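# Two robots pass a steel tube to a wall rack

## Task

Robot r1 begins in the work room and r2 in the stock room; the door joining them is locked, but a service window stands open. A steel tube rests across that window's counter. Get the tube placed so it rests on both arms of the wall rack in the work room, then release it and move the robots away from it. The task fails if either robot tips over or is left leaning.

## Robot and tools

Robots: r1 and r2 are identical Hello Robot Stretch 4 units. Each has an omni-wheel base, a lift that rides up a mast, an arm that telescopes straight out, a three-joint wrist (yaw, pitch, roll) and a two-finger gripper, plus four cameras: <name>_head_camera, <name>_head_left_camera, <name>_head_right_camera and <name>_wrist_camera (name is r1 or r2). The robot stands about 1.6 m tall; its base rim lies within 0.23 m of the base origin.

Frames: each robot reports in its own base frame, origin on the floor under the base centre, x forward, y left, z up. hand_pose is a point between the open fingertips, given in that frame; with all wrist joints at 0 its axes line up with the base axes, and the printed value may be slightly wrong. The odometry frame is the base frame as it was when the scene began. Neither robot knows where the other is except through images, lidar_m and wrist_depth_mm.

execute_actions: argument actions is a list holding one action object, or empty (which just returns state and images). The action has a key per robot, "r1" and/or "r2". Under each: "base" (one command), "joints", optional "pace" and "contact_limits"; or "end_of_arm" by itself. Everything in one action starts at once and may finish at different times; no action runs past 15 s. Optional argument cameras lists which camera images come back (omitted, null or ["all"] = all; [] = none).
- base commands are offsets relative to where the base last measured itself: {"translate_m": d} drives forward (+) or back, -2 to 2 m, no turning; {"strafe_m": d} moves sideways, left +, -2 to 2 m; {"rotate_rad": d} turns in place, counter-clockwise +, -3.2 to 3.2 rad.
- joints are absolute targets, by name: lift_m 0 to 1.2 m; arm_m 0 to 0.55 m; wrist_yaw_rad -1.134 to 4.276 (0 points forward, + to the left, 3.14 stowed back, above 3.4 the arm may block it); wrist_pitch_rad -1.117 to 4.259 (0 level, 1.57 pointing down); wrist_roll_rad -1.117 to 4.259 (0 fingers level, + turns clockwise seen from behind); gripper_m -0.038 to 0.141 m fingertip gap (negative means the tips squeeze each other). Tolerances: lift and arm 0.004, yaw and roll 0.02, pitch 0.05, gripper 0.004. Targets past a range get clipped and reported; any other bad value or unknown key rejects the whole call.
- pace: "slow", "default", "fast", "max" (base up to 0.1/0.3/0.4/0.6 m/s and 1/2/3/4 rad/s). With the lift above 0.2 the base is slowed further, down to 0.3 m/s and 1 rad/s at lift 1.2.
- contact_limits: {"arm_m": x}, 0 (gentlest) to 0.75, default 0.5; the arm stops when pushing harder than that.
- end_of_arm: "enable_torque" revives wrist or gripper motors that shut off.
A joint or base you omit may still be driving toward its earlier target. To unfold the wrist at the start, send lift_m 0.4 with wrist_yaw_rad 0.

wait(seconds 0 to 10) lets the scene run and returns state and images. zoom_image(camera, region [x0,y0,x1,y1] in pixels, top-left origin, at most 504x504) enlarges the latest full image from that camera. read_manual gives only licence texts. finished_scene(scene) ends the scene irreversibly and reports success; call it only once the tube sits on the rack and the robots have let go and backed off.

Result lines: base_status and joint_status tell how each motion ended: "done" (base: wheels turned the full amount, slip included), "off_target" (stopped short, may still push), "contact_stop_at_<key>" (hit something; that part goes slack, a slack lift may sag under load and a slack base may roll), "limit_stop_at_<name>" (built-in limit), "limit_stop_at_tilt" (lean over 6 degrees; lift, arm, wheels go slack and ignore commands), "limit_stop_at_own_body" (self-collision; likely with pitch below -0.2 and roll below -0.4 or above 4), "torque_fault" (wrist motor overloaded and limp until enable_torque), "time_out". on_its_own lists uncommanded effects; its "held at" is a target, not a position. If a call reports a stop, the rest of the calls in that reply are skipped. lidar_m: 12 distances in metres over 30-degree sectors, starting straight ahead and going counter-clockwise (4th left, 7th back, 10th right); "-" means nothing seen or closer than 0.25 m; it misses glass and thin legs. wrist_depth_mm: 7x7 grid of median depths, 100 to 2000 mm, read from the top left. base_odometry counts wheel turns; heading -3.142 to 3.142, left +. If turned_by_wheels and turned_by_imu differ by over about 0.1 rad, the base collided or slipped. base_tilt gives forward and right lean in degrees with a fixed bias of up to 1.5. motor_effort is percent of maximum, peak in brackets; positive wheel effort turns the base right. Gripper position and "done" don't prove a grasp; a firm grip shows as a clear gripper effort change. Squeezing below the object width pulls it toward the wrist.

Cautions: the robots must never press against each other; once bases touch, even millimetres more pushes hard, and nothing in the state flags contact. Identical commands can differ by up to about 3 cm per metre between robots, which matters if both hold the tube. Avoid turning or driving with over 1 kg in hand and arm_m beyond 0.2, especially at fast paces; steady pushes with a high gripper can tip the robot. A level gripper holding more than about 2 kg can fault the wrist. Don't drop, slam or shove things; a loose object may get briefly nudged by outside forces. Camera intrinsics and extrinsics are given per camera (OpenCV convention, T_world_to_cam maps the carrier's base frame to the camera) with small errors that grow for the wrist camera.

Each tool is called after ">>>" as name([rows], argument=value, ...), one row to a line, values as JSON.

## Session

I'll start by looking at the current state of the scene.

>>> execute_actions(actions=[])

Scene clock: 0.00 s.
r1.base_odometry: x=+0.000 y=+0.000 heading=+0.000 (m, m, rad; r1's odometry frame)
r1.turned_by_wheels: +0.000 (rad since the last result)
r1.turned_by_imu: +0.000 (rad since the last result)
r1.base_tilt: forward=+0.3 right=-0.2 (deg)
r1.lidar_m: 1.81 2.18 2.14 2.45 2.65 2.66 3.02 2.53 2.50 1.93 1.41 1.45
r1.base_status: not commanded
r1.joint_positions: lift_m=+0.189 arm_m=-0.002 wrist_yaw_rad=+3.221 wrist_pitch_rad=-0.013 wrist_roll_rad=-0.006 gripper_m=+0.057
r1.joint_status: not commanded
r1.motor_effort: lift_m=+18 arm_m=+0 wrist_yaw_rad=-2 wrist_pitch_rad=-8 wrist_roll_rad=+1 gripper_m=-4 wheel_0=+0 wheel_1=+0 wheel_2=+0 (%)
r1.hand_pose: x=-0.1255 y=+0.0644 z=+0.3712 quat_wxyz=(-0.040, +0.006, -0.003, +0.999) (m; r1's base frame)
r1.wrist_depth_mm: - - 131 - - - - / - - 130 - - - - / - - 130 219 - - - / - 129 135 - - - - / 185 1808 - - - - - / 187 1229 196 1160 195 1205 1160 / 189 231 878 - 854 778 809
r2.base_odometry: x=+0.000 y=+0.000 heading=+0.000 (m, m, rad; r2's odometry frame)
r2.turned_by_wheels: +0.000 (rad since the last result)
r2.turned_by_imu: +0.000 (rad since the last result)
r2.base_tilt: forward=-0.6 right=+0.2 (deg)
r2.lidar_m: 2.55 2.58 2.82 2.62 2.24 1.39 1.28 1.47 1.87 2.09 2.13 2.72
r2.base_status: not commanded
r2.joint_positions: lift_m=+0.281 arm_m=+0.001 wrist_yaw_rad=+3.168 wrist_pitch_rad=-0.014 wrist_roll_rad=+0.005 gripper_m=+0.057
r2.joint_status: not commanded
r2.motor_effort: lift_m=+20 arm_m=+0 wrist_yaw_rad=+0 wrist_pitch_rad=-9 wrist_roll_rad=+1 gripper_m=-5 wheel_0=+0 wheel_1=+0 wheel_2=+0 (%)
r2.hand_pose: x=-0.1191 y=+0.0797 z=+0.4630 quat_wxyz=(-0.013, +0.007, +0.003, +1.000) (m; r2's base frame)
r2.wrist_depth_mm: - 132 1464 - - 1576 1618 / - 116 147 1537 1576 1576 1618 / - 124 163 1499 1576 1618 1661 / 134 134 1464 1576 1576 1618 1661 / 1430 1464 1464 1537 1576 1618 1661 / 1336 1430 196 1430 196 1537 1499 / 1008 976 1118 - 1060 1042 1098
pictures: r1_head_camera, r1_head_left_camera, r1_head_right_camera, r1_wrist_camera, r2_head_camera, r2_head_left_camera, r2_head_right_camera, r2_wrist_camera
Images, in order (width x height): r1_head_camera 420x560, r1_head_left_camera 420x672, r1_head_right_camera 420x672, r1_wrist_camera 616x392, r2_head_camera 420x560, r2_head_left_camera 420x672, r2_head_right_camera 420x672, r2_wrist_camera 616x392.

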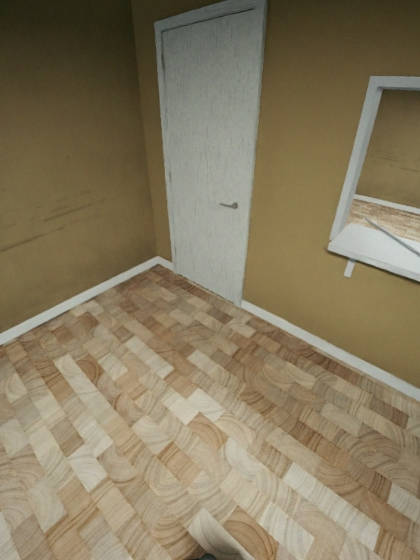

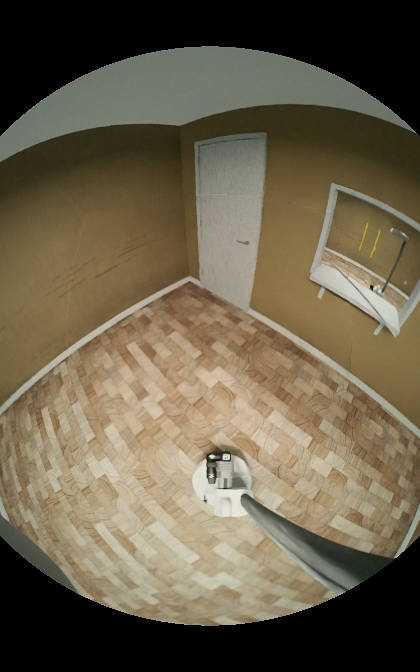

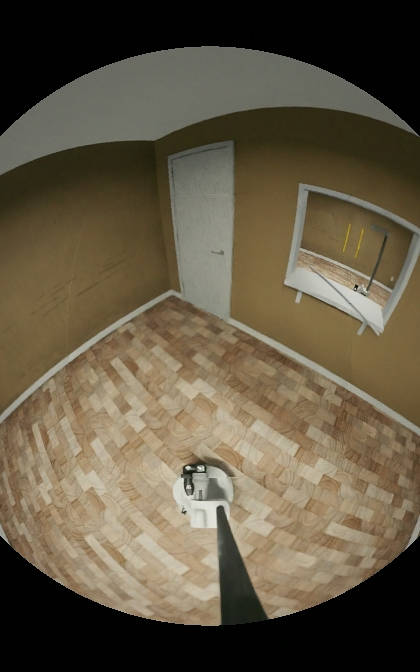

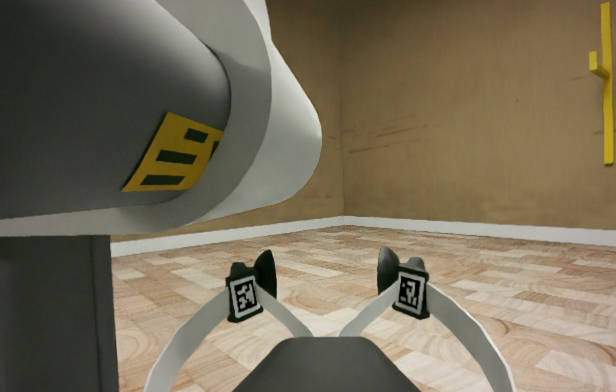

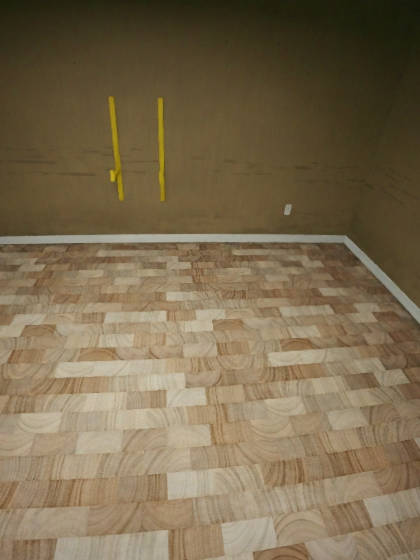

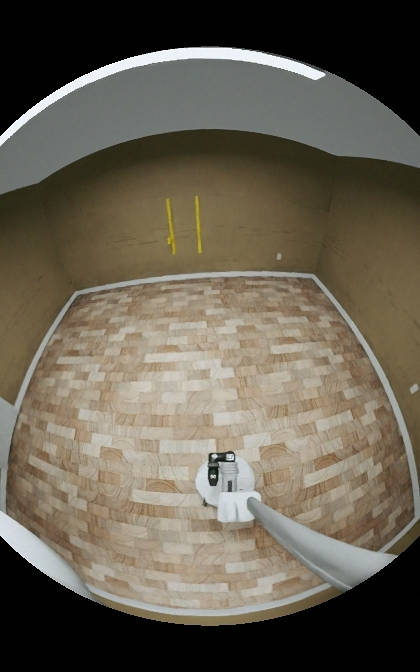

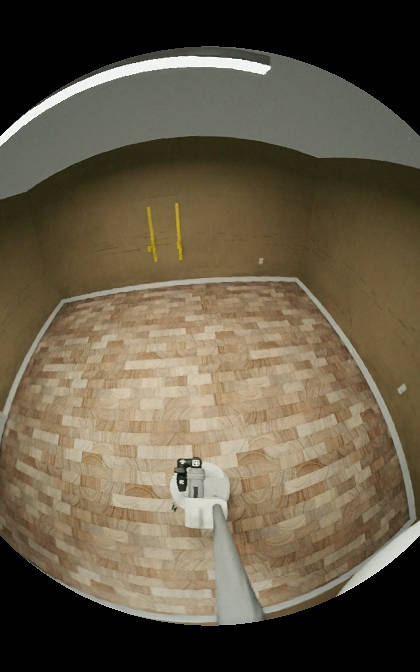

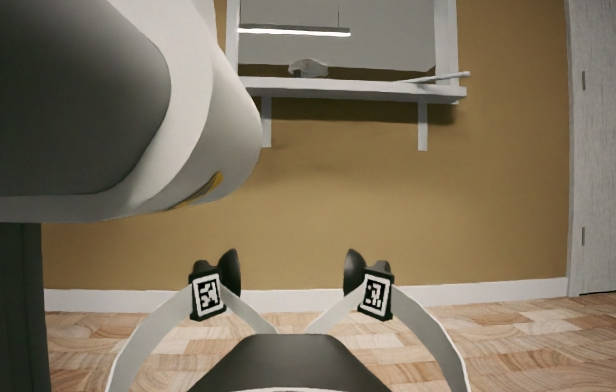

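>>> zoom_image(camera="r1_head_right_camera", region=[260, 170, 420, 350])

>>> zoom_image(camera="r2_wrist_camera", region=[200, 0, 500, 160])

>>> zoom_image(camera="r2_head_camera", region=[70, 80, 220, 220])

Region (260, 170, 420, 350) of r1_head_right_camera's 420x672 image, scaled by 2.800, with more detail than that image has.

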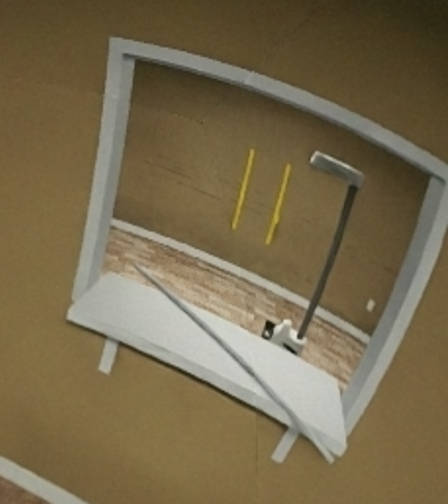

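Region (200, 0, 500, 160) of r2_wrist_camera's 616x392 image, scaled by 1.680; it fills the top 269 rows of this view, and the rest is white.

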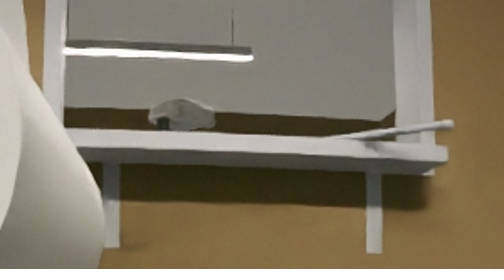

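Region (70, 80, 220, 220) of r2_head_camera's 420x560 image, scaled by 3.360, with more detail than that image has; it fills the top 470 rows of this view, and the rest is white.

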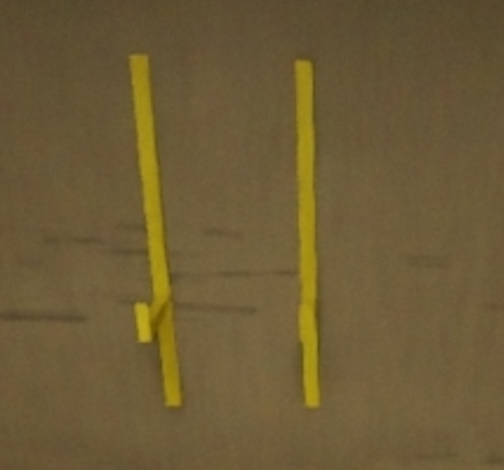

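>>> execute_actions([
  {"r1": {"base": {"rotate_rad": -0.8}, "joints": {"lift_m": 0.95, "wrist_yaw_rad": 0, "gripper_m": 0.12}, "pace": "fast"}, "r2": {"base": {"rotate_rad": 3.0}, "joints": {"lift_m": 0.95, "wrist_yaw_rad": 0}, "pace": "fast"}},
])

Scene clock: 13.17 s.
r1.base_odometry: x=+0.000 y=+0.000 heading=-0.800 (m, m, rad; r1's odometry frame)
r1.turned_by_wheels: -0.800 (rad since the last result)
r1.turned_by_imu: -0.794 (rad since the last result)
r1.base_tilt: forward=+0.2 right=-0.1 (deg)
r1.lidar_m: 1.39 1.50 2.11 2.15 2.23 2.81 2.68 2.74 2.68 2.50 2.48 1.73
r1.base_status: done
r1.joint_positions: lift_m=+0.950 arm_m=-0.002 wrist_yaw_rad=+0.000 wrist_pitch_rad=-0.012 wrist_roll_rad=-0.006 gripper_m=+0.120
r1.joint_status: all done
r1.motor_effort: lift_m=+23(26) arm_m=+0(0) wrist_yaw_rad=-1(8) wrist_pitch_rad=-7(8) wrist_roll_rad=-1(3) gripper_m=-3(5) wheel_0=+3(12) wheel_1=-1(9) wheel_2=-2(10) (%)
r1.hand_pose: x=+0.4575 y=-0.0873 z=+1.1315 quat_wxyz=(+1.000, -0.003, -0.006, +0.000) (m; r1's base frame)
r1.wrist_depth_mm: 1397 1366 1397 1366 1366 1366 1366 / 1366 1397 - - 1708 1397 1336 / 1366 1366 - - - 1366 1397 / 1397 1366 - - - 1397 1430 / 1397 1430 1464 1397 1397 1430 1430 / 1397 1397 215 1430 1464 1397 1397 / 1430 1397 1397 - 1464 1397 1430
r2.base_odometry: x=+0.000 y=+0.000 heading=+2.999 (m, m, rad; r2's odometry frame)
r2.turned_by_wheels: +2.999 (rad since the last result)
r2.turned_by_imu: +2.949 (rad since the last result)
r2.base_tilt: forward=-0.5 right=+0.1 (deg)
r2.lidar_m: 1.27 1.29 1.70 2.09 2.09 2.47 2.85 2.85 3.03 2.64 2.63 1.40
r2.base_status: done
r2.joint_positions: lift_m=+0.950 arm_m=+0.001 wrist_yaw_rad=+0.000 wrist_pitch_rad=-0.014 wrist_roll_rad=+0.005 gripper_m=+0.057
r2.joint_status: all done
r2.motor_effort: lift_m=+23(25) arm_m=+0(0) wrist_yaw_rad=+0(6) wrist_pitch_rad=-9(9) wrist_roll_rad=+2(2) gripper_m=-2(3) wheel_0=-2(10) wheel_1=-3(12) wheel_2=-1(10) (%)
r2.hand_pose: x=+0.4601 y=-0.0873 z=+1.1319 quat_wxyz=(+1.000, +0.003, -0.007, +0.000) (m; r2's base frame)
r2.wrist_depth_mm: 1042 1098 1229 1229 1255 1430 1464 / 1060 1118 - - 1430 1397 1499 / 1060 1118 - - 1430 1430 1537 / 1060 1098 - - 1464 1464 1537 / 1060 1098 1499 1464 1366 1464 1537 / 1060 1098 196 1229 196 1499 1537 / 1078 1098 1160 - 1366 1464 1576
pictures: r1_head_camera, r1_head_left_camera, r1_head_right_camera, r1_wrist_camera, r2_head_camera, r2_head_left_camera, r2_head_right_camera, r2_wrist_camera
camera_calibration (this result's frames):
r1_wrist_camera: T_world_to_cam=[[0.0533116, -0.997989, -0.0342793, -0.0643617], [-0.0328891, 0.0325546, -0.998929, 1.19612], [0.998036, 0.0543819, -0.0310874, -0.185533], [0, 0, 0, 1]] pos_world=[0.227939, -0.0930819, 1.18687]
r2_wrist_camera: T_world_to_cam=[[-0.03206, -0.999439, 0.00968842, -0.0944256], [-0.0294807, -0.0087436, -0.999527, 1.18824], [0.999051, -0.0323305, -0.0291838, -0.200021], [0, 0, 0, 1]] pos_world=[0.231834, -0.0904499, 1.18276]
Images, in order (width x height): r1_head_camera 420x560, r1_head_left_camera 420x672, r1_head_right_camera 420x672, r1_wrist_camera 616x392, r2_head_camera 420x560, r2_head_left_camera 420x672, r2_head_right_camera 420x672, r2_wrist_camera 616x392.

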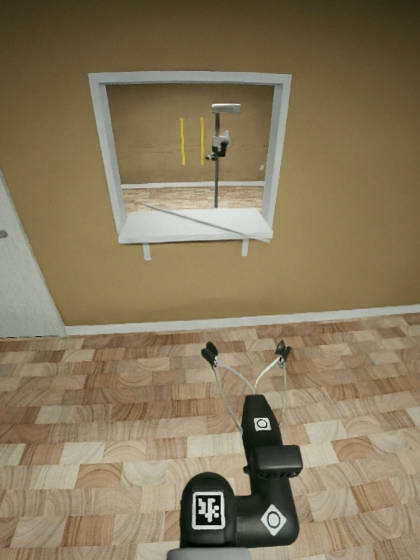

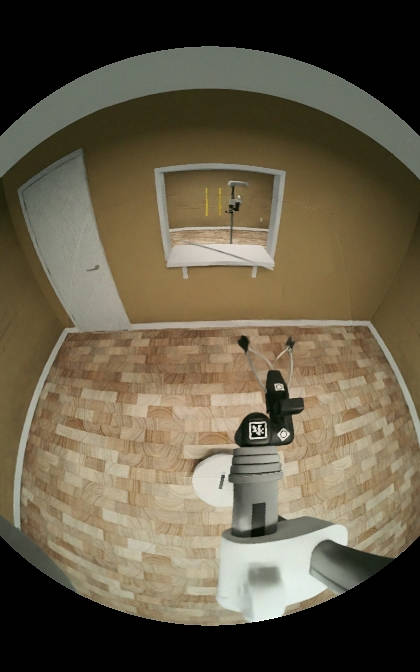

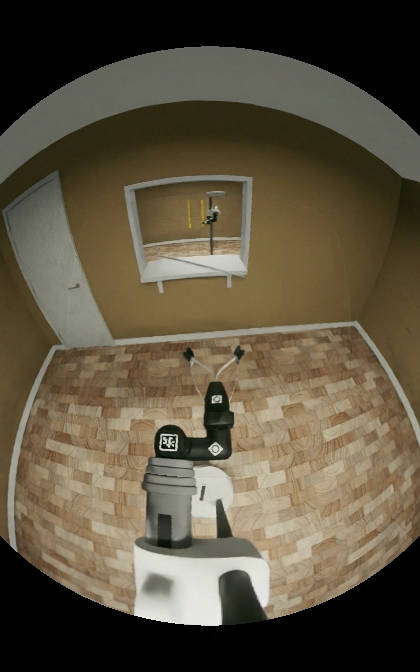

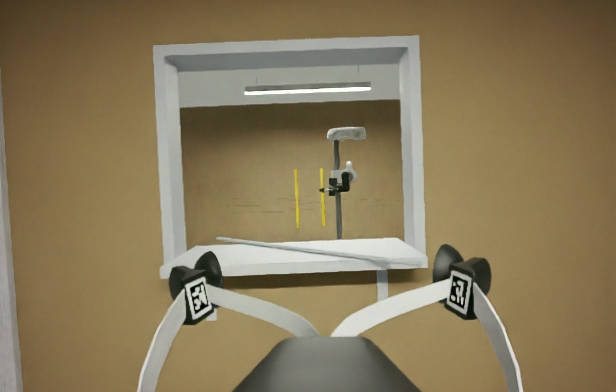

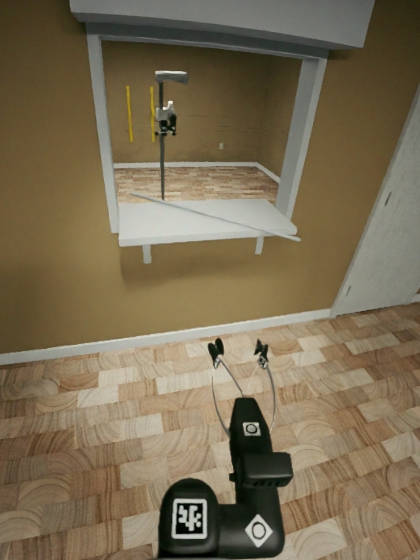

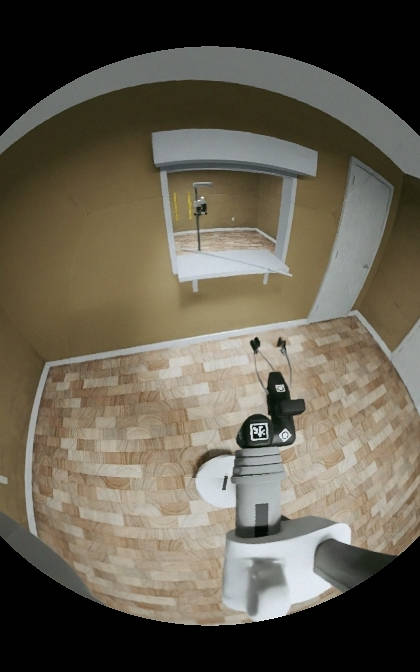

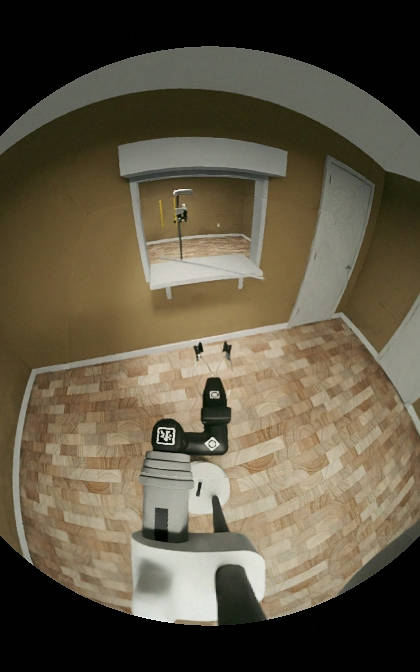

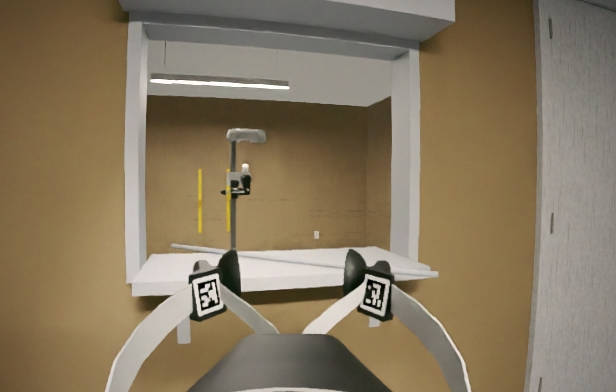

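>>> zoom_image(camera="r1_head_camera", region=[80, 60, 300, 280])

>>> zoom_image(camera="r2_head_camera", region=[70, 20, 340, 290])

Region (80, 60, 300, 280) of r1_head_camera's 420x560 image, scaled by 2.291, with more detail than that image has.

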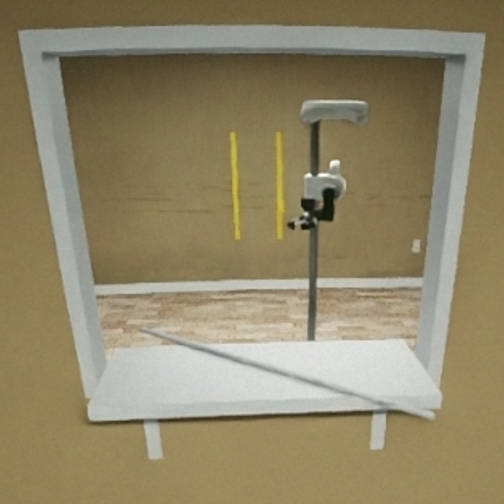

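Region (70, 20, 340, 290) of r2_head_camera's 420x560 image, scaled by 1.867, with more detail than that image has.

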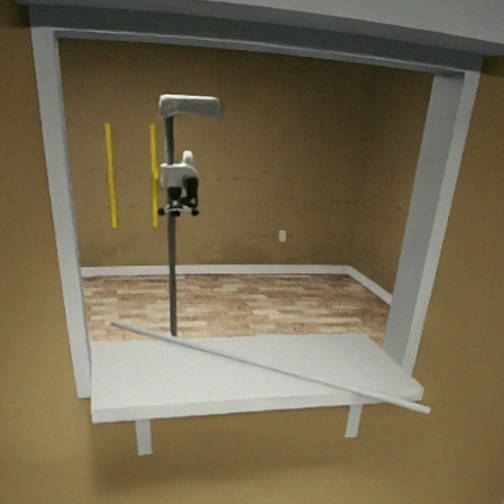

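>>> execute_actions([
  {"r1": {"base": {"strafe_m": 0.18}, "joints": {"lift_m": 1.0, "wrist_yaw_rad": 3.1}, "pace": "fast"}, "r2": {"base": {"rotate_rad": 0.2}, "pace": "fast"}},
], cameras=["r1_wrist_camera", "r1_head_camera", "r2_head_camera"])

Scene clock: 101.50 s.
r1.base_odometry: x=+0.129 y=+0.125 heading=-0.800 (m, m, rad; r1's odometry frame)
r1.turned_by_wheels: +0.000 (rad since the last result)
r1.turned_by_imu: +0.002 (rad since the last result)
r1.base_tilt: forward=+0.2 right=-0.2 (deg)
r1.lidar_m: 1.43 1.61 2.07 1.98 2.03 2.70 2.69 2.76 2.86 2.68 2.51 1.46
r1.base_status: done
r1.joint_positions: lift_m=+1.000 arm_m=-0.002 wrist_yaw_rad=+3.100 wrist_pitch_rad=-0.013 wrist_roll_rad=-0.006 gripper_m=+0.120
r1.joint_status: all done
r1.motor_effort: lift_m=+23(25) arm_m=+0(0) wrist_yaw_rad=-2(6) wrist_pitch_rad=-8(8) wrist_roll_rad=-4(1) gripper_m=-2(1) wheel_0=-5(11) wheel_1=+0(12) wheel_2=+0(0) (%)
r1.hand_pose: x=-0.1156 y=+0.0994 z=+1.1815 quat_wxyz=(+0.021, +0.006, -0.003, +1.000) (m; r1's base frame)
r1.wrist_depth_mm: - 137 - - - - - / - 118 153 - - - - / - 120 158 - - - - / 119 140 239 - - - - / 216 - - - - - - / 224 - 214 - - - - / 222 - - - - - -
r2.base_odometry: x=+0.000 y=+0.000 heading=-3.084 (m, m, rad; r2's odometry frame)
r2.turned_by_wheels: +0.199 (rad since the last result)
r2.turned_by_imu: +0.198 (rad since the last result)
r2.base_tilt: forward=-0.6 right=+0.2 (deg)
r2.lidar_m: 1.27 1.48 1.96 2.08 2.15 2.88 2.89 2.96 2.79 2.63 2.07 1.33
r2.base_status: done
r2.joint_positions: lift_m=+0.950 arm_m=+0.001 wrist_yaw_rad=+0.000 wrist_pitch_rad=-0.014 wrist_roll_rad=+0.005 gripper_m=+0.057
r2.joint_status: not commanded
r2.motor_effort: lift_m=+22(23) arm_m=+0(0) wrist_yaw_rad=+0(1) wrist_pitch_rad=-9(9) wrist_roll_rad=+1(1) gripper_m=-6(4) wheel_0=-3(7) wheel_1=-4(9) wheel_2=-2(10) (%)
r2.hand_pose: x=+0.4601 y=-0.0874 z=+1.1319 quat_wxyz=(+1.000, +0.003, -0.007, +0.000) (m; r2's base frame)
r2.wrist_depth_mm: 1118 1160 1182 1205 1229 1205 1229 / 1138 1160 1182 - - - 1255 / 1138 1138 1160 - - - 1229 / 1138 1182 1160 - - - 1229 / 1138 1160 1182 - 1464 1281 1229 / 1138 1138 196 1205 196 1255 1255 / 1160 1160 1182 - 1229 1255 1255
pictures: r1_head_camera, r1_wrist_camera, r2_head_camera
camera_calibration (this result's frames):
r1_wrist_camera: T_world_to_cam=[[-0.0110914, 0.999351, -0.0342744, -0.0517707], [0.0313903, -0.0339117, -0.998932, 1.23523], [-0.999446, -0.0121554, -0.0309938, 0.153424], [0, 0, 0, 1]] pos_world=[0.113991, 0.0954907, 1.23689]
Images, in order (width x height): r1_head_camera 420x560, r1_wrist_camera 616x392, r2_head_camera 420x560.

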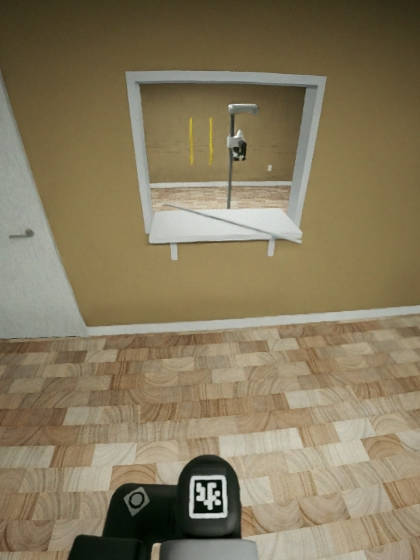

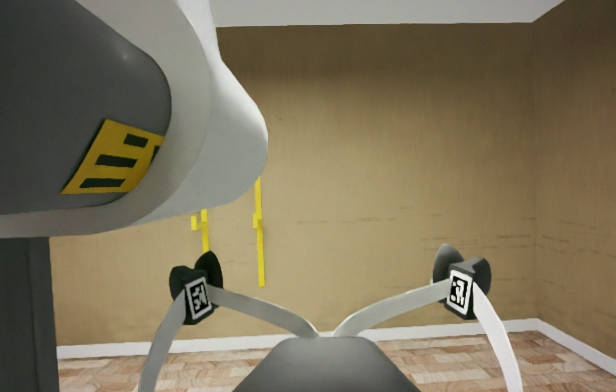

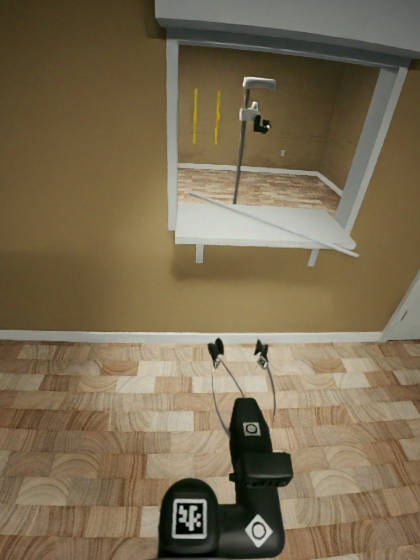

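>>> zoom_image(camera="r1_wrist_camera", region=[160, 160, 320, 360])

Region (160, 160, 320, 360) of r1_wrist_camera's 616x392 image, scaled by 2.520; it fills the left 403 columns of this view, and the rest is white.

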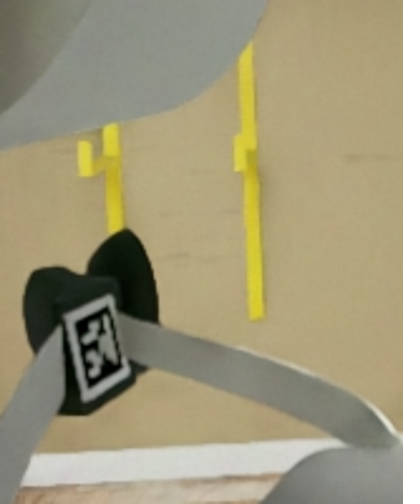

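>>> execute_actions([
  {"r1": {"base": {"translate_m": 1.15}, "joints": {"lift_m": 1.2, "wrist_yaw_rad": 0, "wrist_pitch_rad": 1.57, "wrist_roll_rad": 2.24, "arm_m": 0.3, "gripper_m": 0.12}, "pace": "fast"}, "r2": {"base": {"translate_m": 0.35}, "pace": "fast"}},
])

Scene clock: 122.77 s.
r1.base_odometry: x=+0.930 y=-0.699 heading=-0.800 (m, m, rad; r1's odometry frame)
r1.turned_by_wheels: +0.001 (rad since the last result)
r1.turned_by_imu: +0.002 (rad since the last result)
r1.base_tilt: forward=+0.2 right=-0.1 (deg)
r1.lidar_m: 0.29 0.30 0.40 1.34 2.14 2.79 3.94 3.92 2.73 2.58 0.45 0.31
r1.base_status: done
r1.joint_positions: lift_m=+1.199 arm_m=+0.298 wrist_yaw_rad=+0.000 wrist_pitch_rad=+1.570 wrist_roll_rad=+2.240 gripper_m=+0.120
r1.joint_status: all done
r1.motor_effort: lift_m=+23(23) arm_m=+9(10) wrist_yaw_rad=-2(7) wrist_pitch_rad=-3(6) wrist_roll_rad=+1(5) gripper_m=-2(2) wheel_0=+5(11) wheel_1=+2(9) wheel_2=+0(13) (%)
r1.hand_pose: x=+0.4696 y=-0.0874 z=+1.0891 quat_wxyz=(+0.308, +0.637, +0.308, -0.636) (m; r1's base frame)
r1.wrist_depth_mm: 402 399 394 1281 1308 1255 1281 / 407 404 397 397 1281 1060 1255 / 404 402 399 397 394 1078 1255 / 410 402 402 397 397 1078 1281 / 410 404 402 397 392 394 1255 / 413 407 215 399 394 392 392 / 1308 407 404 - 397 394 389
r2.base_odometry: x=-0.349 y=-0.020 heading=-3.084 (m, m, rad; r2's odometry frame)
r2.turned_by_wheels: +0.000 (rad since the last result)
r2.turned_by_imu: +0.003 (rad since the last result)
r2.base_tilt: forward=-0.5 right=+0.1 (deg)
r2.lidar_m: 0.92 1.11 1.49 2.09 2.16 2.91 3.26 3.32 2.80 2.62 1.60 0.98
r2.base_status: done
r2.joint_positions: lift_m=+0.950 arm_m=+0.001 wrist_yaw_rad=+0.000 wrist_pitch_rad=-0.014 wrist_roll_rad=+0.005 gripper_m=+0.057
r2.joint_status: not commanded
r2.motor_effort: lift_m=+22(22) arm_m=+0(1) wrist_yaw_rad=+1(0) wrist_pitch_rad=-9(9) wrist_roll_rad=+0(2) gripper_m=-4(5) wheel_0=+3(10) wheel_1=+3(9) wheel_2=+0(14) (%)
r2.hand_pose: x=+0.4601 y=-0.0874 z=+1.1319 quat_wxyz=(+1.000, +0.003, -0.007, +0.000) (m; r2's base frame)
r2.wrist_depth_mm: 798 809 960 - - - 960 / 809 809 - - 1464 - 976 / 809 820 - - 1499 - 991 / 809 820 - - - - 991 / 820 831 831 - - - 976 / 820 831 196 741 196 788 820 / 831 831 842 - 878 891 904
pictures: r1_head_camera, r1_head_left_camera, r1_head_right_camera, r1_wrist_camera, r2_head_camera, r2_head_left_camera, r2_head_right_camera, r2_wrist_camera
camera_calibration (this result's frames):
r1_wrist_camera: T_world_to_cam=[[-0.757492, 0.650676, -0.0531696, 0.478916], [0.649059, 0.759355, 0.0458495, -0.240396], [0.0702078, 0.000220413, -0.997532, 1.28462], [0, 0, 0, 1]] pos_world=[0.428615, -0.129356, 1.31794]
r2_wrist_camera: T_world_to_cam=[[-0.0323457, -0.99943, 0.00968837, -0.0943766], [-0.0294833, -0.00873511, -0.999527, 1.18826], [0.999042, -0.0326161, -0.029184, -0.200019], [0, 0, 0, 1]] pos_world=[0.231809, -0.0904671, 1.18277]
Images, in order (width x height): r1_head_camera 420x560, r1_head_left_camera 420x672, r1_head_right_camera 420x672, r1_wrist_camera 616x392, r2_head_camera 420x560, r2_head_left_camera 420x672, r2_head_right_camera 420x672, r2_wrist_camera 616x392.

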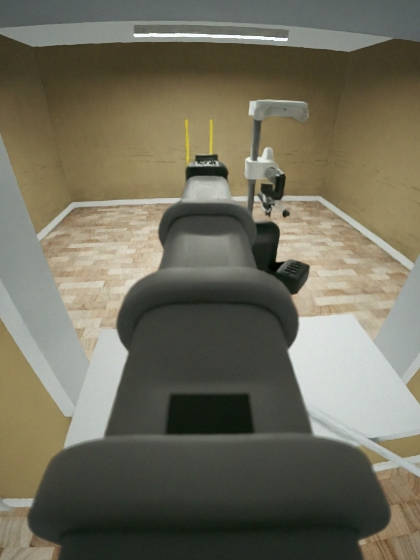

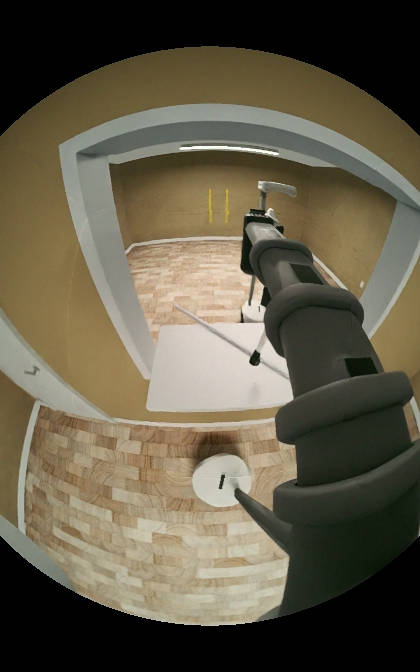

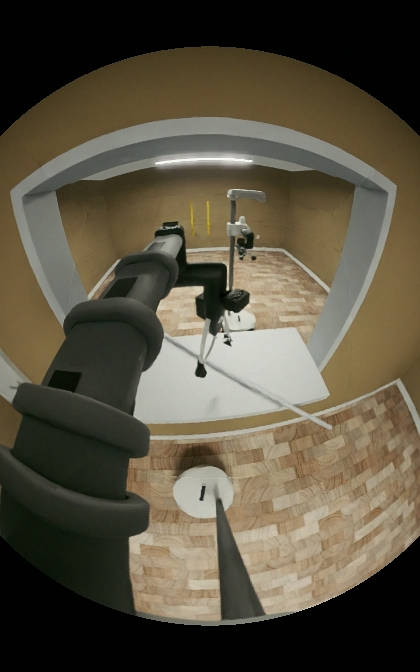

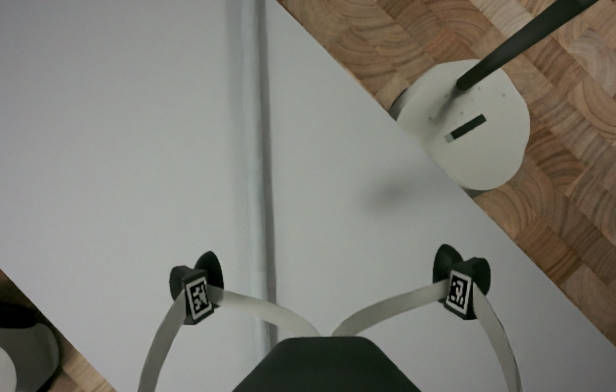

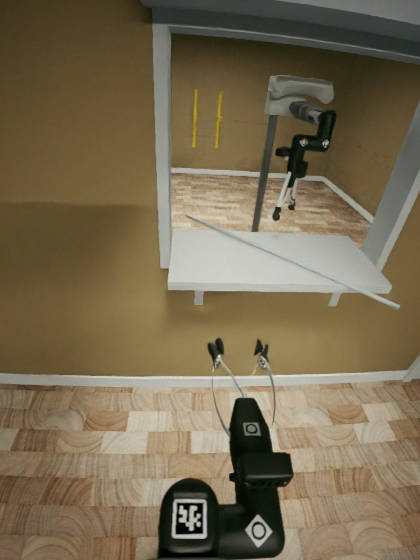

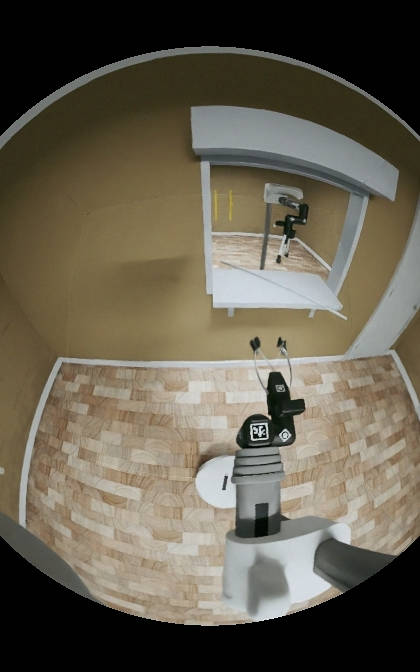

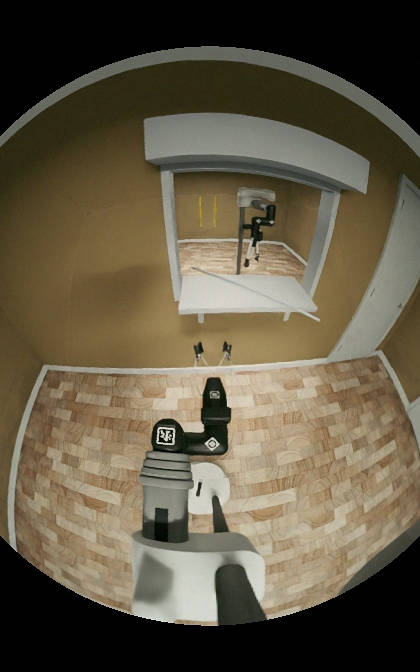

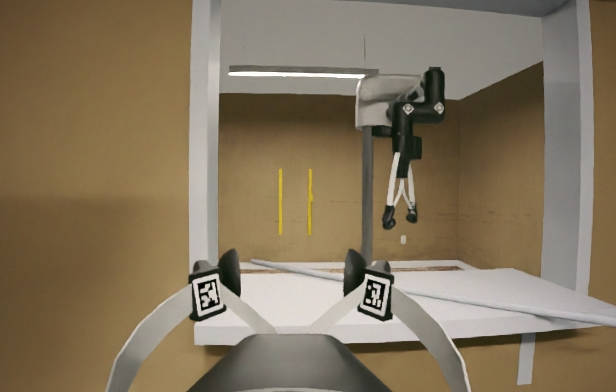

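>>> zoom_image(camera="r1_head_left_camera", region=[120, 260, 320, 430])

>>> zoom_image(camera="r1_head_right_camera", region=[130, 280, 350, 450])

Region (120, 260, 320, 430) of r1_head_left_camera's 420x672 image, scaled by 2.520, with more detail than that image has; it fills the top 428 rows of this view, and the rest is white.

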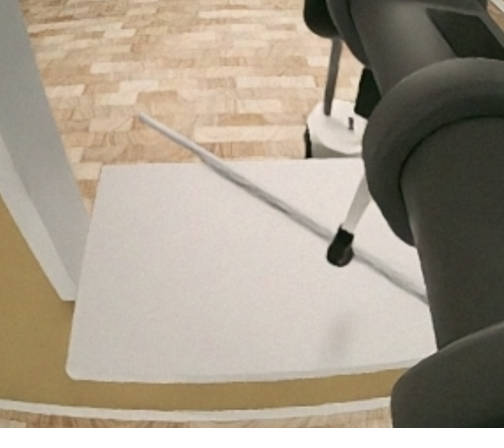

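Region (130, 280, 350, 450) of r1_head_right_camera's 420x672 image, scaled by 2.291, with more detail than that image has; it fills the top 389 rows of this view, and the rest is white.

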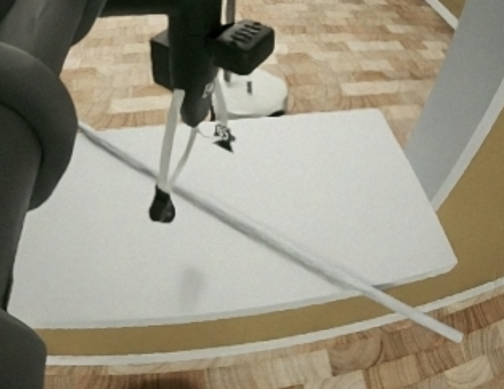

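>>> execute_actions([
  {"r1": {"joints": {"arm_m": 0.396, "lift_m": 1.1}}},
], cameras=["r1_wrist_camera", "r1_head_right_camera", "r2_head_camera", "r2_wrist_camera"])

Scene clock: 156.67 s.
r1.base_odometry: x=+0.930 y=-0.699 heading=-0.800 (m, m, rad; r1's odometry frame)
r1.turned_by_wheels: +0.000 (rad since the last result)
r1.turned_by_imu: +0.002 (rad since the last result)
r1.base_tilt: forward=+0.2 right=-0.2 (deg)
r1.lidar_m: 0.30 0.29 0.41 1.35 2.13 2.76 3.92 3.94 2.78 2.55 0.48 0.32
r1.base_status: not commanded
r1.joint_positions: lift_m=+1.100 arm_m=+0.394 wrist_yaw_rad=+0.000 wrist_pitch_rad=+1.570 wrist_roll_rad=+2.240 gripper_m=+0.120
r1.joint_status: all done
r1.motor_effort: lift_m=+15(23) arm_m=+9(9) wrist_yaw_rad=-2(2) wrist_pitch_rad=-1(2) wrist_roll_rad=+0(1) gripper_m=-2(1) wheel_0=+5(5) wheel_1=+2(2) wheel_2=+0(0) (%)
r1.hand_pose: x=+0.5656 y=-0.0874 z=+0.9901 quat_wxyz=(+0.308, +0.637, +0.308, -0.636) (m; r1's base frame)
r1.wrist_depth_mm: 303 300 296 294 293 290 1138 / 303 301 298 296 293 289 289 / 307 303 300 297 294 293 290 / 304 304 300 298 296 293 291 / 307 304 301 298 296 294 293 / 1205 306 215 297 297 294 294 / 1160 306 304 - 297 297 294
r2.base_odometry: x=-0.349 y=-0.020 heading=-3.084 (m, m, rad; r2's odometry frame)
r2.turned_by_wheels: +0.000 (rad since the last result)
r2.turned_by_imu: +0.001 (rad since the last result)
r2.base_tilt: forward=-0.6 right=+0.0 (deg)
r2.lidar_m: 0.91 1.09 1.51 2.09 2.15 2.88 3.26 3.31 2.76 2.60 1.60 0.99
r2.base_status: not commanded
r2.joint_positions: lift_m=+0.950 arm_m=+0.001 wrist_yaw_rad=+0.000 wrist_pitch_rad=-0.014 wrist_roll_rad=+0.005 gripper_m=+0.057
r2.joint_status: not commanded
r2.motor_effort: lift_m=+22(22) arm_m=-1(1) wrist_yaw_rad=+1(1) wrist_pitch_rad=-7(9) wrist_roll_rad=+0(0) gripper_m=-5(3) wheel_0=+3(2) wheel_1=+3(3) wheel_2=+0(0) (%)
r2.hand_pose: x=+0.4601 y=-0.0874 z=+1.1319 quat_wxyz=(+1.000, +0.003, -0.007, +0.000) (m; r2's base frame)
r2.wrist_depth_mm: 809 809 946 - - - 976 / 798 820 - - - - 976 / 809 820 - - 1464 - 991 / 820 820 - - - - 991 / 820 831 831 - 1499 - 976 / 820 831 196 741 197 798 809 / 831 831 842 - 878 891 904
pictures: r1_head_right_camera, r1_wrist_camera, r2_head_camera, r2_wrist_camera
camera_calibration (this result's frames):
r1_wrist_camera: T_world_to_cam=[[-0.75733, 0.650852, -0.0533263, 0.546448], [0.649225, 0.759205, 0.0459839, -0.298405], [0.0704143, 0.000204159, -0.997518, 1.17894], [0, 0, 0, 1]] pos_world=[0.524559, -0.129347, 1.21888]
r2_wrist_camera: T_world_to_cam=[[-0.0323461, -0.99943, 0.00968817, -0.0943763], [-0.0294832, -0.0087349, -0.999527, 1.18826], [0.999042, -0.0326164, -0.0291839, -0.200019], [0, 0, 0, 1]] pos_world=[0.231808, -0.0904671, 1.18277]
Images, in order (width x height): r1_head_right_camera 420x672, r1_wrist_camera 616x392, r2_head_camera 420x560, r2_wrist_camera 616x392.

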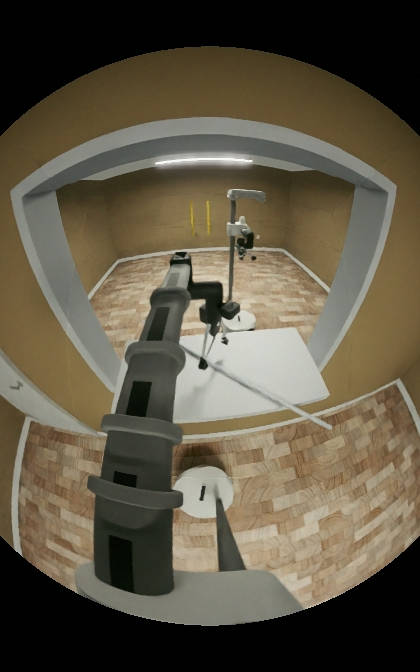

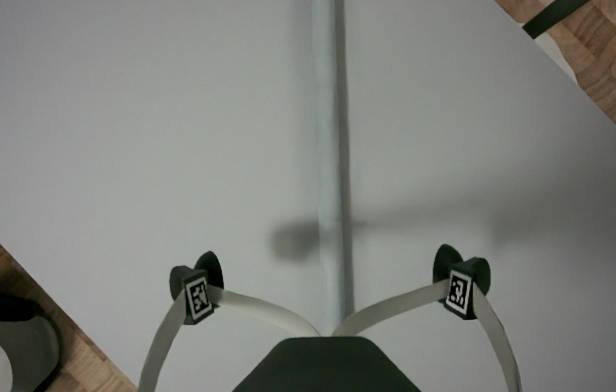

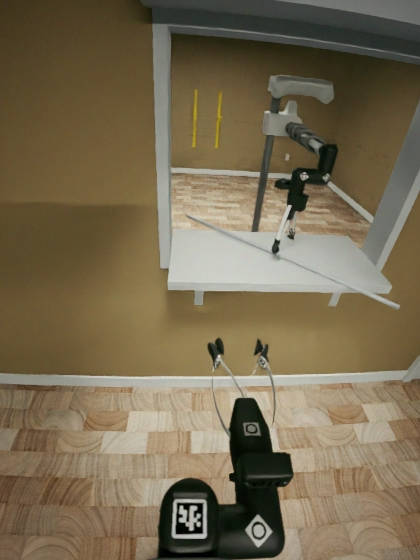

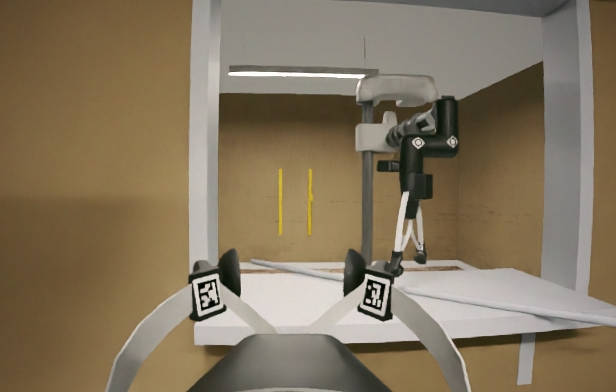

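>>> execute_actions([
  {"r1": {"joints": {"lift_m": 1.056, "gripper_m": 0.06}}},
], cameras=["r1_wrist_camera", "r2_wrist_camera"])

Scene clock: 164.10 s.
r1.base_odometry: x=+0.930 y=-0.699 heading=-0.800 (m, m, rad; r1's odometry frame)
r1.turned_by_wheels: +0.000 (rad since the last result)
r1.turned_by_imu: +0.002 (rad since the last result)
r1.base_tilt: forward=+0.2 right=-0.2 (deg)
r1.lidar_m: 0.28 0.30 0.41 1.31 2.15 2.80 3.93 3.92 2.76 2.57 0.47 0.32
r1.base_status: not commanded
r1.joint_positions: lift_m=+1.056 arm_m=+0.394 wrist_yaw_rad=+0.000 wrist_pitch_rad=+1.570 wrist_roll_rad=+2.240 gripper_m=+0.060
r1.joint_status: all done
r1.motor_effort: lift_m=+15(16) arm_m=+9(9) wrist_yaw_rad=-2(1) wrist_pitch_rad=+0(1) wrist_roll_rad=-2(1) gripper_m=-5(6) wheel_0=+5(5) wheel_1=+2(2) wheel_2=+0(0) (%)
r1.hand_pose: x=+0.5656 y=-0.0874 z=+0.9461 quat_wxyz=(+0.308, +0.637, +0.308, -0.636) (m; r1's base frame)
r1.wrist_depth_mm: 259 257 255 253 251 248 246 / 259 257 254 253 251 249 246 / 260 259 257 253 251 250 248 / 262 258 257 255 251 250 249 / 262 259 257 254 252 251 248 / 263 260 195 240 191 251 250 / 1042 262 258 - 255 251 251
r2.base_odometry: x=-0.349 y=-0.020 heading=-3.084 (m, m, rad; r2's odometry frame)
r2.turned_by_wheels: +0.000 (rad since the last result)
r2.turned_by_imu: +0.001 (rad since the last result)
r2.base_tilt: forward=-0.6 right=+0.1 (deg)
r2.lidar_m: 0.91 1.11 1.50 2.09 2.16 2.87 3.23 3.32 2.77 2.59 1.58 0.96
r2.base_status: not commanded
r2.joint_positions: lift_m=+0.950 arm_m=+0.001 wrist_yaw_rad=+0.000 wrist_pitch_rad=-0.014 wrist_roll_rad=+0.005 gripper_m=+0.057
r2.joint_status: not commanded
r2.motor_effort: lift_m=+22(22) arm_m=+0(1) wrist_yaw_rad=+1(1) wrist_pitch_rad=-7(9) wrist_roll_rad=+0(2) gripper_m=-3(5) wheel_0=+3(2) wheel_1=+2(3) wheel_2=+1(1) (%)
r2.hand_pose: x=+0.4601 y=-0.0874 z=+1.1319 quat_wxyz=(+1.000, +0.003, -0.007, +0.000) (m; r2's base frame)
r2.wrist_depth_mm: 798 820 960 - - - 960 / 809 820 - - - - 976 / 798 820 - - 1499 - 991 / 820 820 - - 1537 - 991 / 809 831 842 - - - 991 / 820 831 196 750 196 798 809 / 831 842 842 - 878 891 891
pictures: r1_wrist_camera, r2_wrist_camera
camera_calibration (this result's frames):
r1_wrist_camera: T_world_to_cam=[[-0.75733, 0.650852, -0.0533262, 0.544102], [0.649226, 0.759205, 0.0459838, -0.296382], [0.0704142, 0.000204133, -0.997518, 1.13504], [0, 0, 0, 1]] pos_world=[0.524561, -0.129347, 1.17487]
r2_wrist_camera: T_world_to_cam=[[-0.0323459, -0.99943, 0.00968839, -0.0943766], [-0.0294834, -0.00873512, -0.999527, 1.18826], [0.999042, -0.0326162, -0.0291841, -0.200019], [0, 0, 0, 1]] pos_world=[0.231808, -0.0904671, 1.18277]
Images, in order (width x height): r1_wrist_camera 616x392, r2_wrist_camera 616x392.

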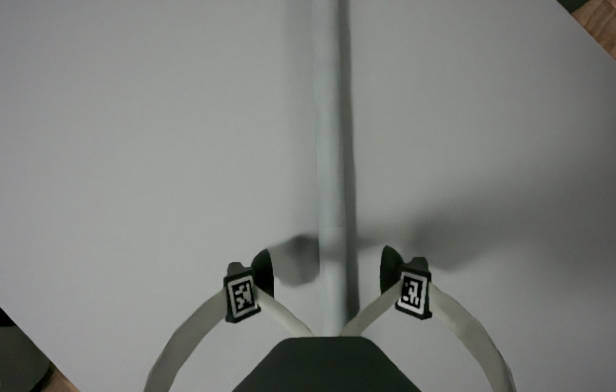

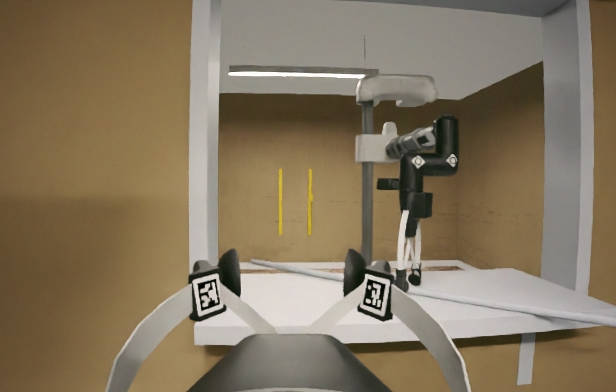

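>>> zoom_image(camera="r2_wrist_camera", region=[340, 200, 480, 320])

Region (340, 200, 480, 320) of r2_wrist_camera's 616x392 image, scaled by 3.600; it fills the top 432 rows of this view, and the rest is white.

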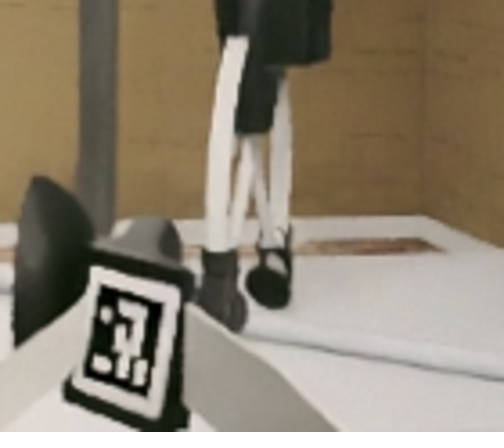

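>>> execute_actions([
  {"r1": {"joints": {"gripper_m": -0.02}}},
], cameras=["r1_wrist_camera", "r2_wrist_camera"])

Scene clock: 169.03 s.
r1.base_odometry: x=+0.930 y=-0.699 heading=-0.800 (m, m, rad; r1's odometry frame)
r1.turned_by_wheels: +0.000 (rad since the last result)
r1.turned_by_imu: +0.002 (rad since the last result)
r1.base_tilt: forward=+0.3 right=-0.2 (deg)
r1.lidar_m: 0.28 0.31 0.40 1.33 2.14 2.75 3.88 3.93 2.75 2.58 0.49 0.33
r1.base_status: not commanded
r1.joint_positions: lift_m=+1.056 arm_m=+0.394 wrist_yaw_rad=+0.000 wrist_pitch_rad=+1.570 wrist_roll_rad=+2.240 gripper_m=-0.020
r1.joint_status: all done
r1.motor_effort: lift_m=+15(15) arm_m=+9(10) wrist_yaw_rad=-1(1) wrist_pitch_rad=-1(3) wrist_roll_rad=+0(1) gripper_m=-16(19) wheel_0=+5(5) wheel_1=+2(2) wheel_2=+0(0) (%)
r1.hand_pose: x=+0.5655 y=-0.0874 z=+0.9461 quat_wxyz=(+0.308, +0.637, +0.308, -0.636) (m; r1's base frame)
r1.wrist_depth_mm: 259 256 255 251 250 247 245 / 260 257 256 251 251 249 247 / 260 259 256 253 250 249 247 / 263 258 257 254 252 250 248 / 262 259 257 240 253 251 249 / 263 259 258 200 182 251 251 / 1042 260 260 - 254 251 250
r2.base_odometry: x=-0.349 y=-0.020 heading=-3.084 (m, m, rad; r2's odometry frame)
r2.turned_by_wheels: +0.000 (rad since the last result)
r2.turned_by_imu: +0.001 (rad since the last result)
r2.base_tilt: forward=-0.6 right=+0.2 (deg)
r2.lidar_m: 0.92 1.12 1.51 2.07 2.18 2.92 3.27 3.32 2.78 2.62 1.61 0.97
r2.base_status: not commanded
r2.joint_positions: lift_m=+0.950 arm_m=+0.001 wrist_yaw_rad=+0.000 wrist_pitch_rad=-0.014 wrist_roll_rad=+0.005 gripper_m=+0.057
r2.joint_status: not commanded
r2.motor_effort: lift_m=+23(23) arm_m=+0(0) wrist_yaw_rad=+0(1) wrist_pitch_rad=-9(9) wrist_roll_rad=+1(1) gripper_m=-3(5) wheel_0=+3(3) wheel_1=+3(3) wheel_2=+1(1) (%)
r2.hand_pose: x=+0.4601 y=-0.0874 z=+1.1319 quat_wxyz=(+1.000, +0.003, -0.007, +0.000) (m; r2's base frame)
r2.wrist_depth_mm: 798 809 946 - - - 976 / 809 820 - - - - 960 / 809 820 - - 1499 - 976 / 809 820 - - 1499 - 991 / 820 820 831 - - - 991 / 820 831 196 750 196 788 809 / 820 831 854 - 866 891 904
pictures: r1_wrist_camera, r2_wrist_camera
camera_calibration (this result's frames):
r1_wrist_camera: T_world_to_cam=[[-0.757345, 0.650851, -0.0531089, 0.543843], [0.649238, 0.759205, 0.0457975, -0.29616], [0.0701279, 0.000204155, -0.997538, 1.13523], [0, 0, 0, 1]] pos_world=[0.524544, -0.129347, 1.17488]
r2_wrist_camera: T_world_to_cam=[[-0.0323459, -0.99943, 0.00968831, -0.0943765], [-0.0294833, -0.00873504, -0.999527, 1.18826], [0.999042, -0.0326162, -0.029184, -0.200019], [0, 0, 0, 1]] pos_world=[0.231808, -0.0904671, 1.18277]
Images, in order (width x height): r1_wrist_camera 616x392, r2_wrist_camera 616x392.

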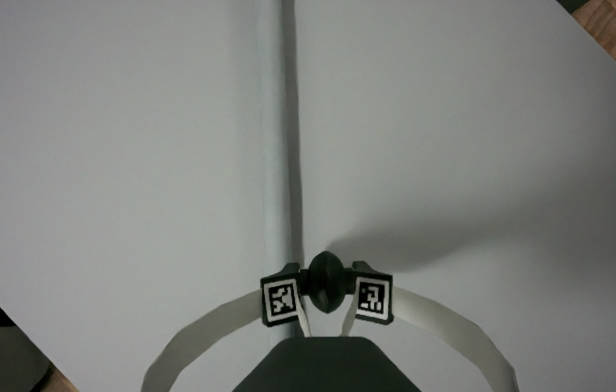

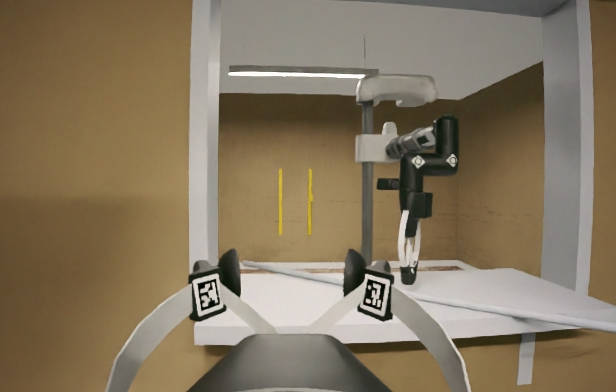

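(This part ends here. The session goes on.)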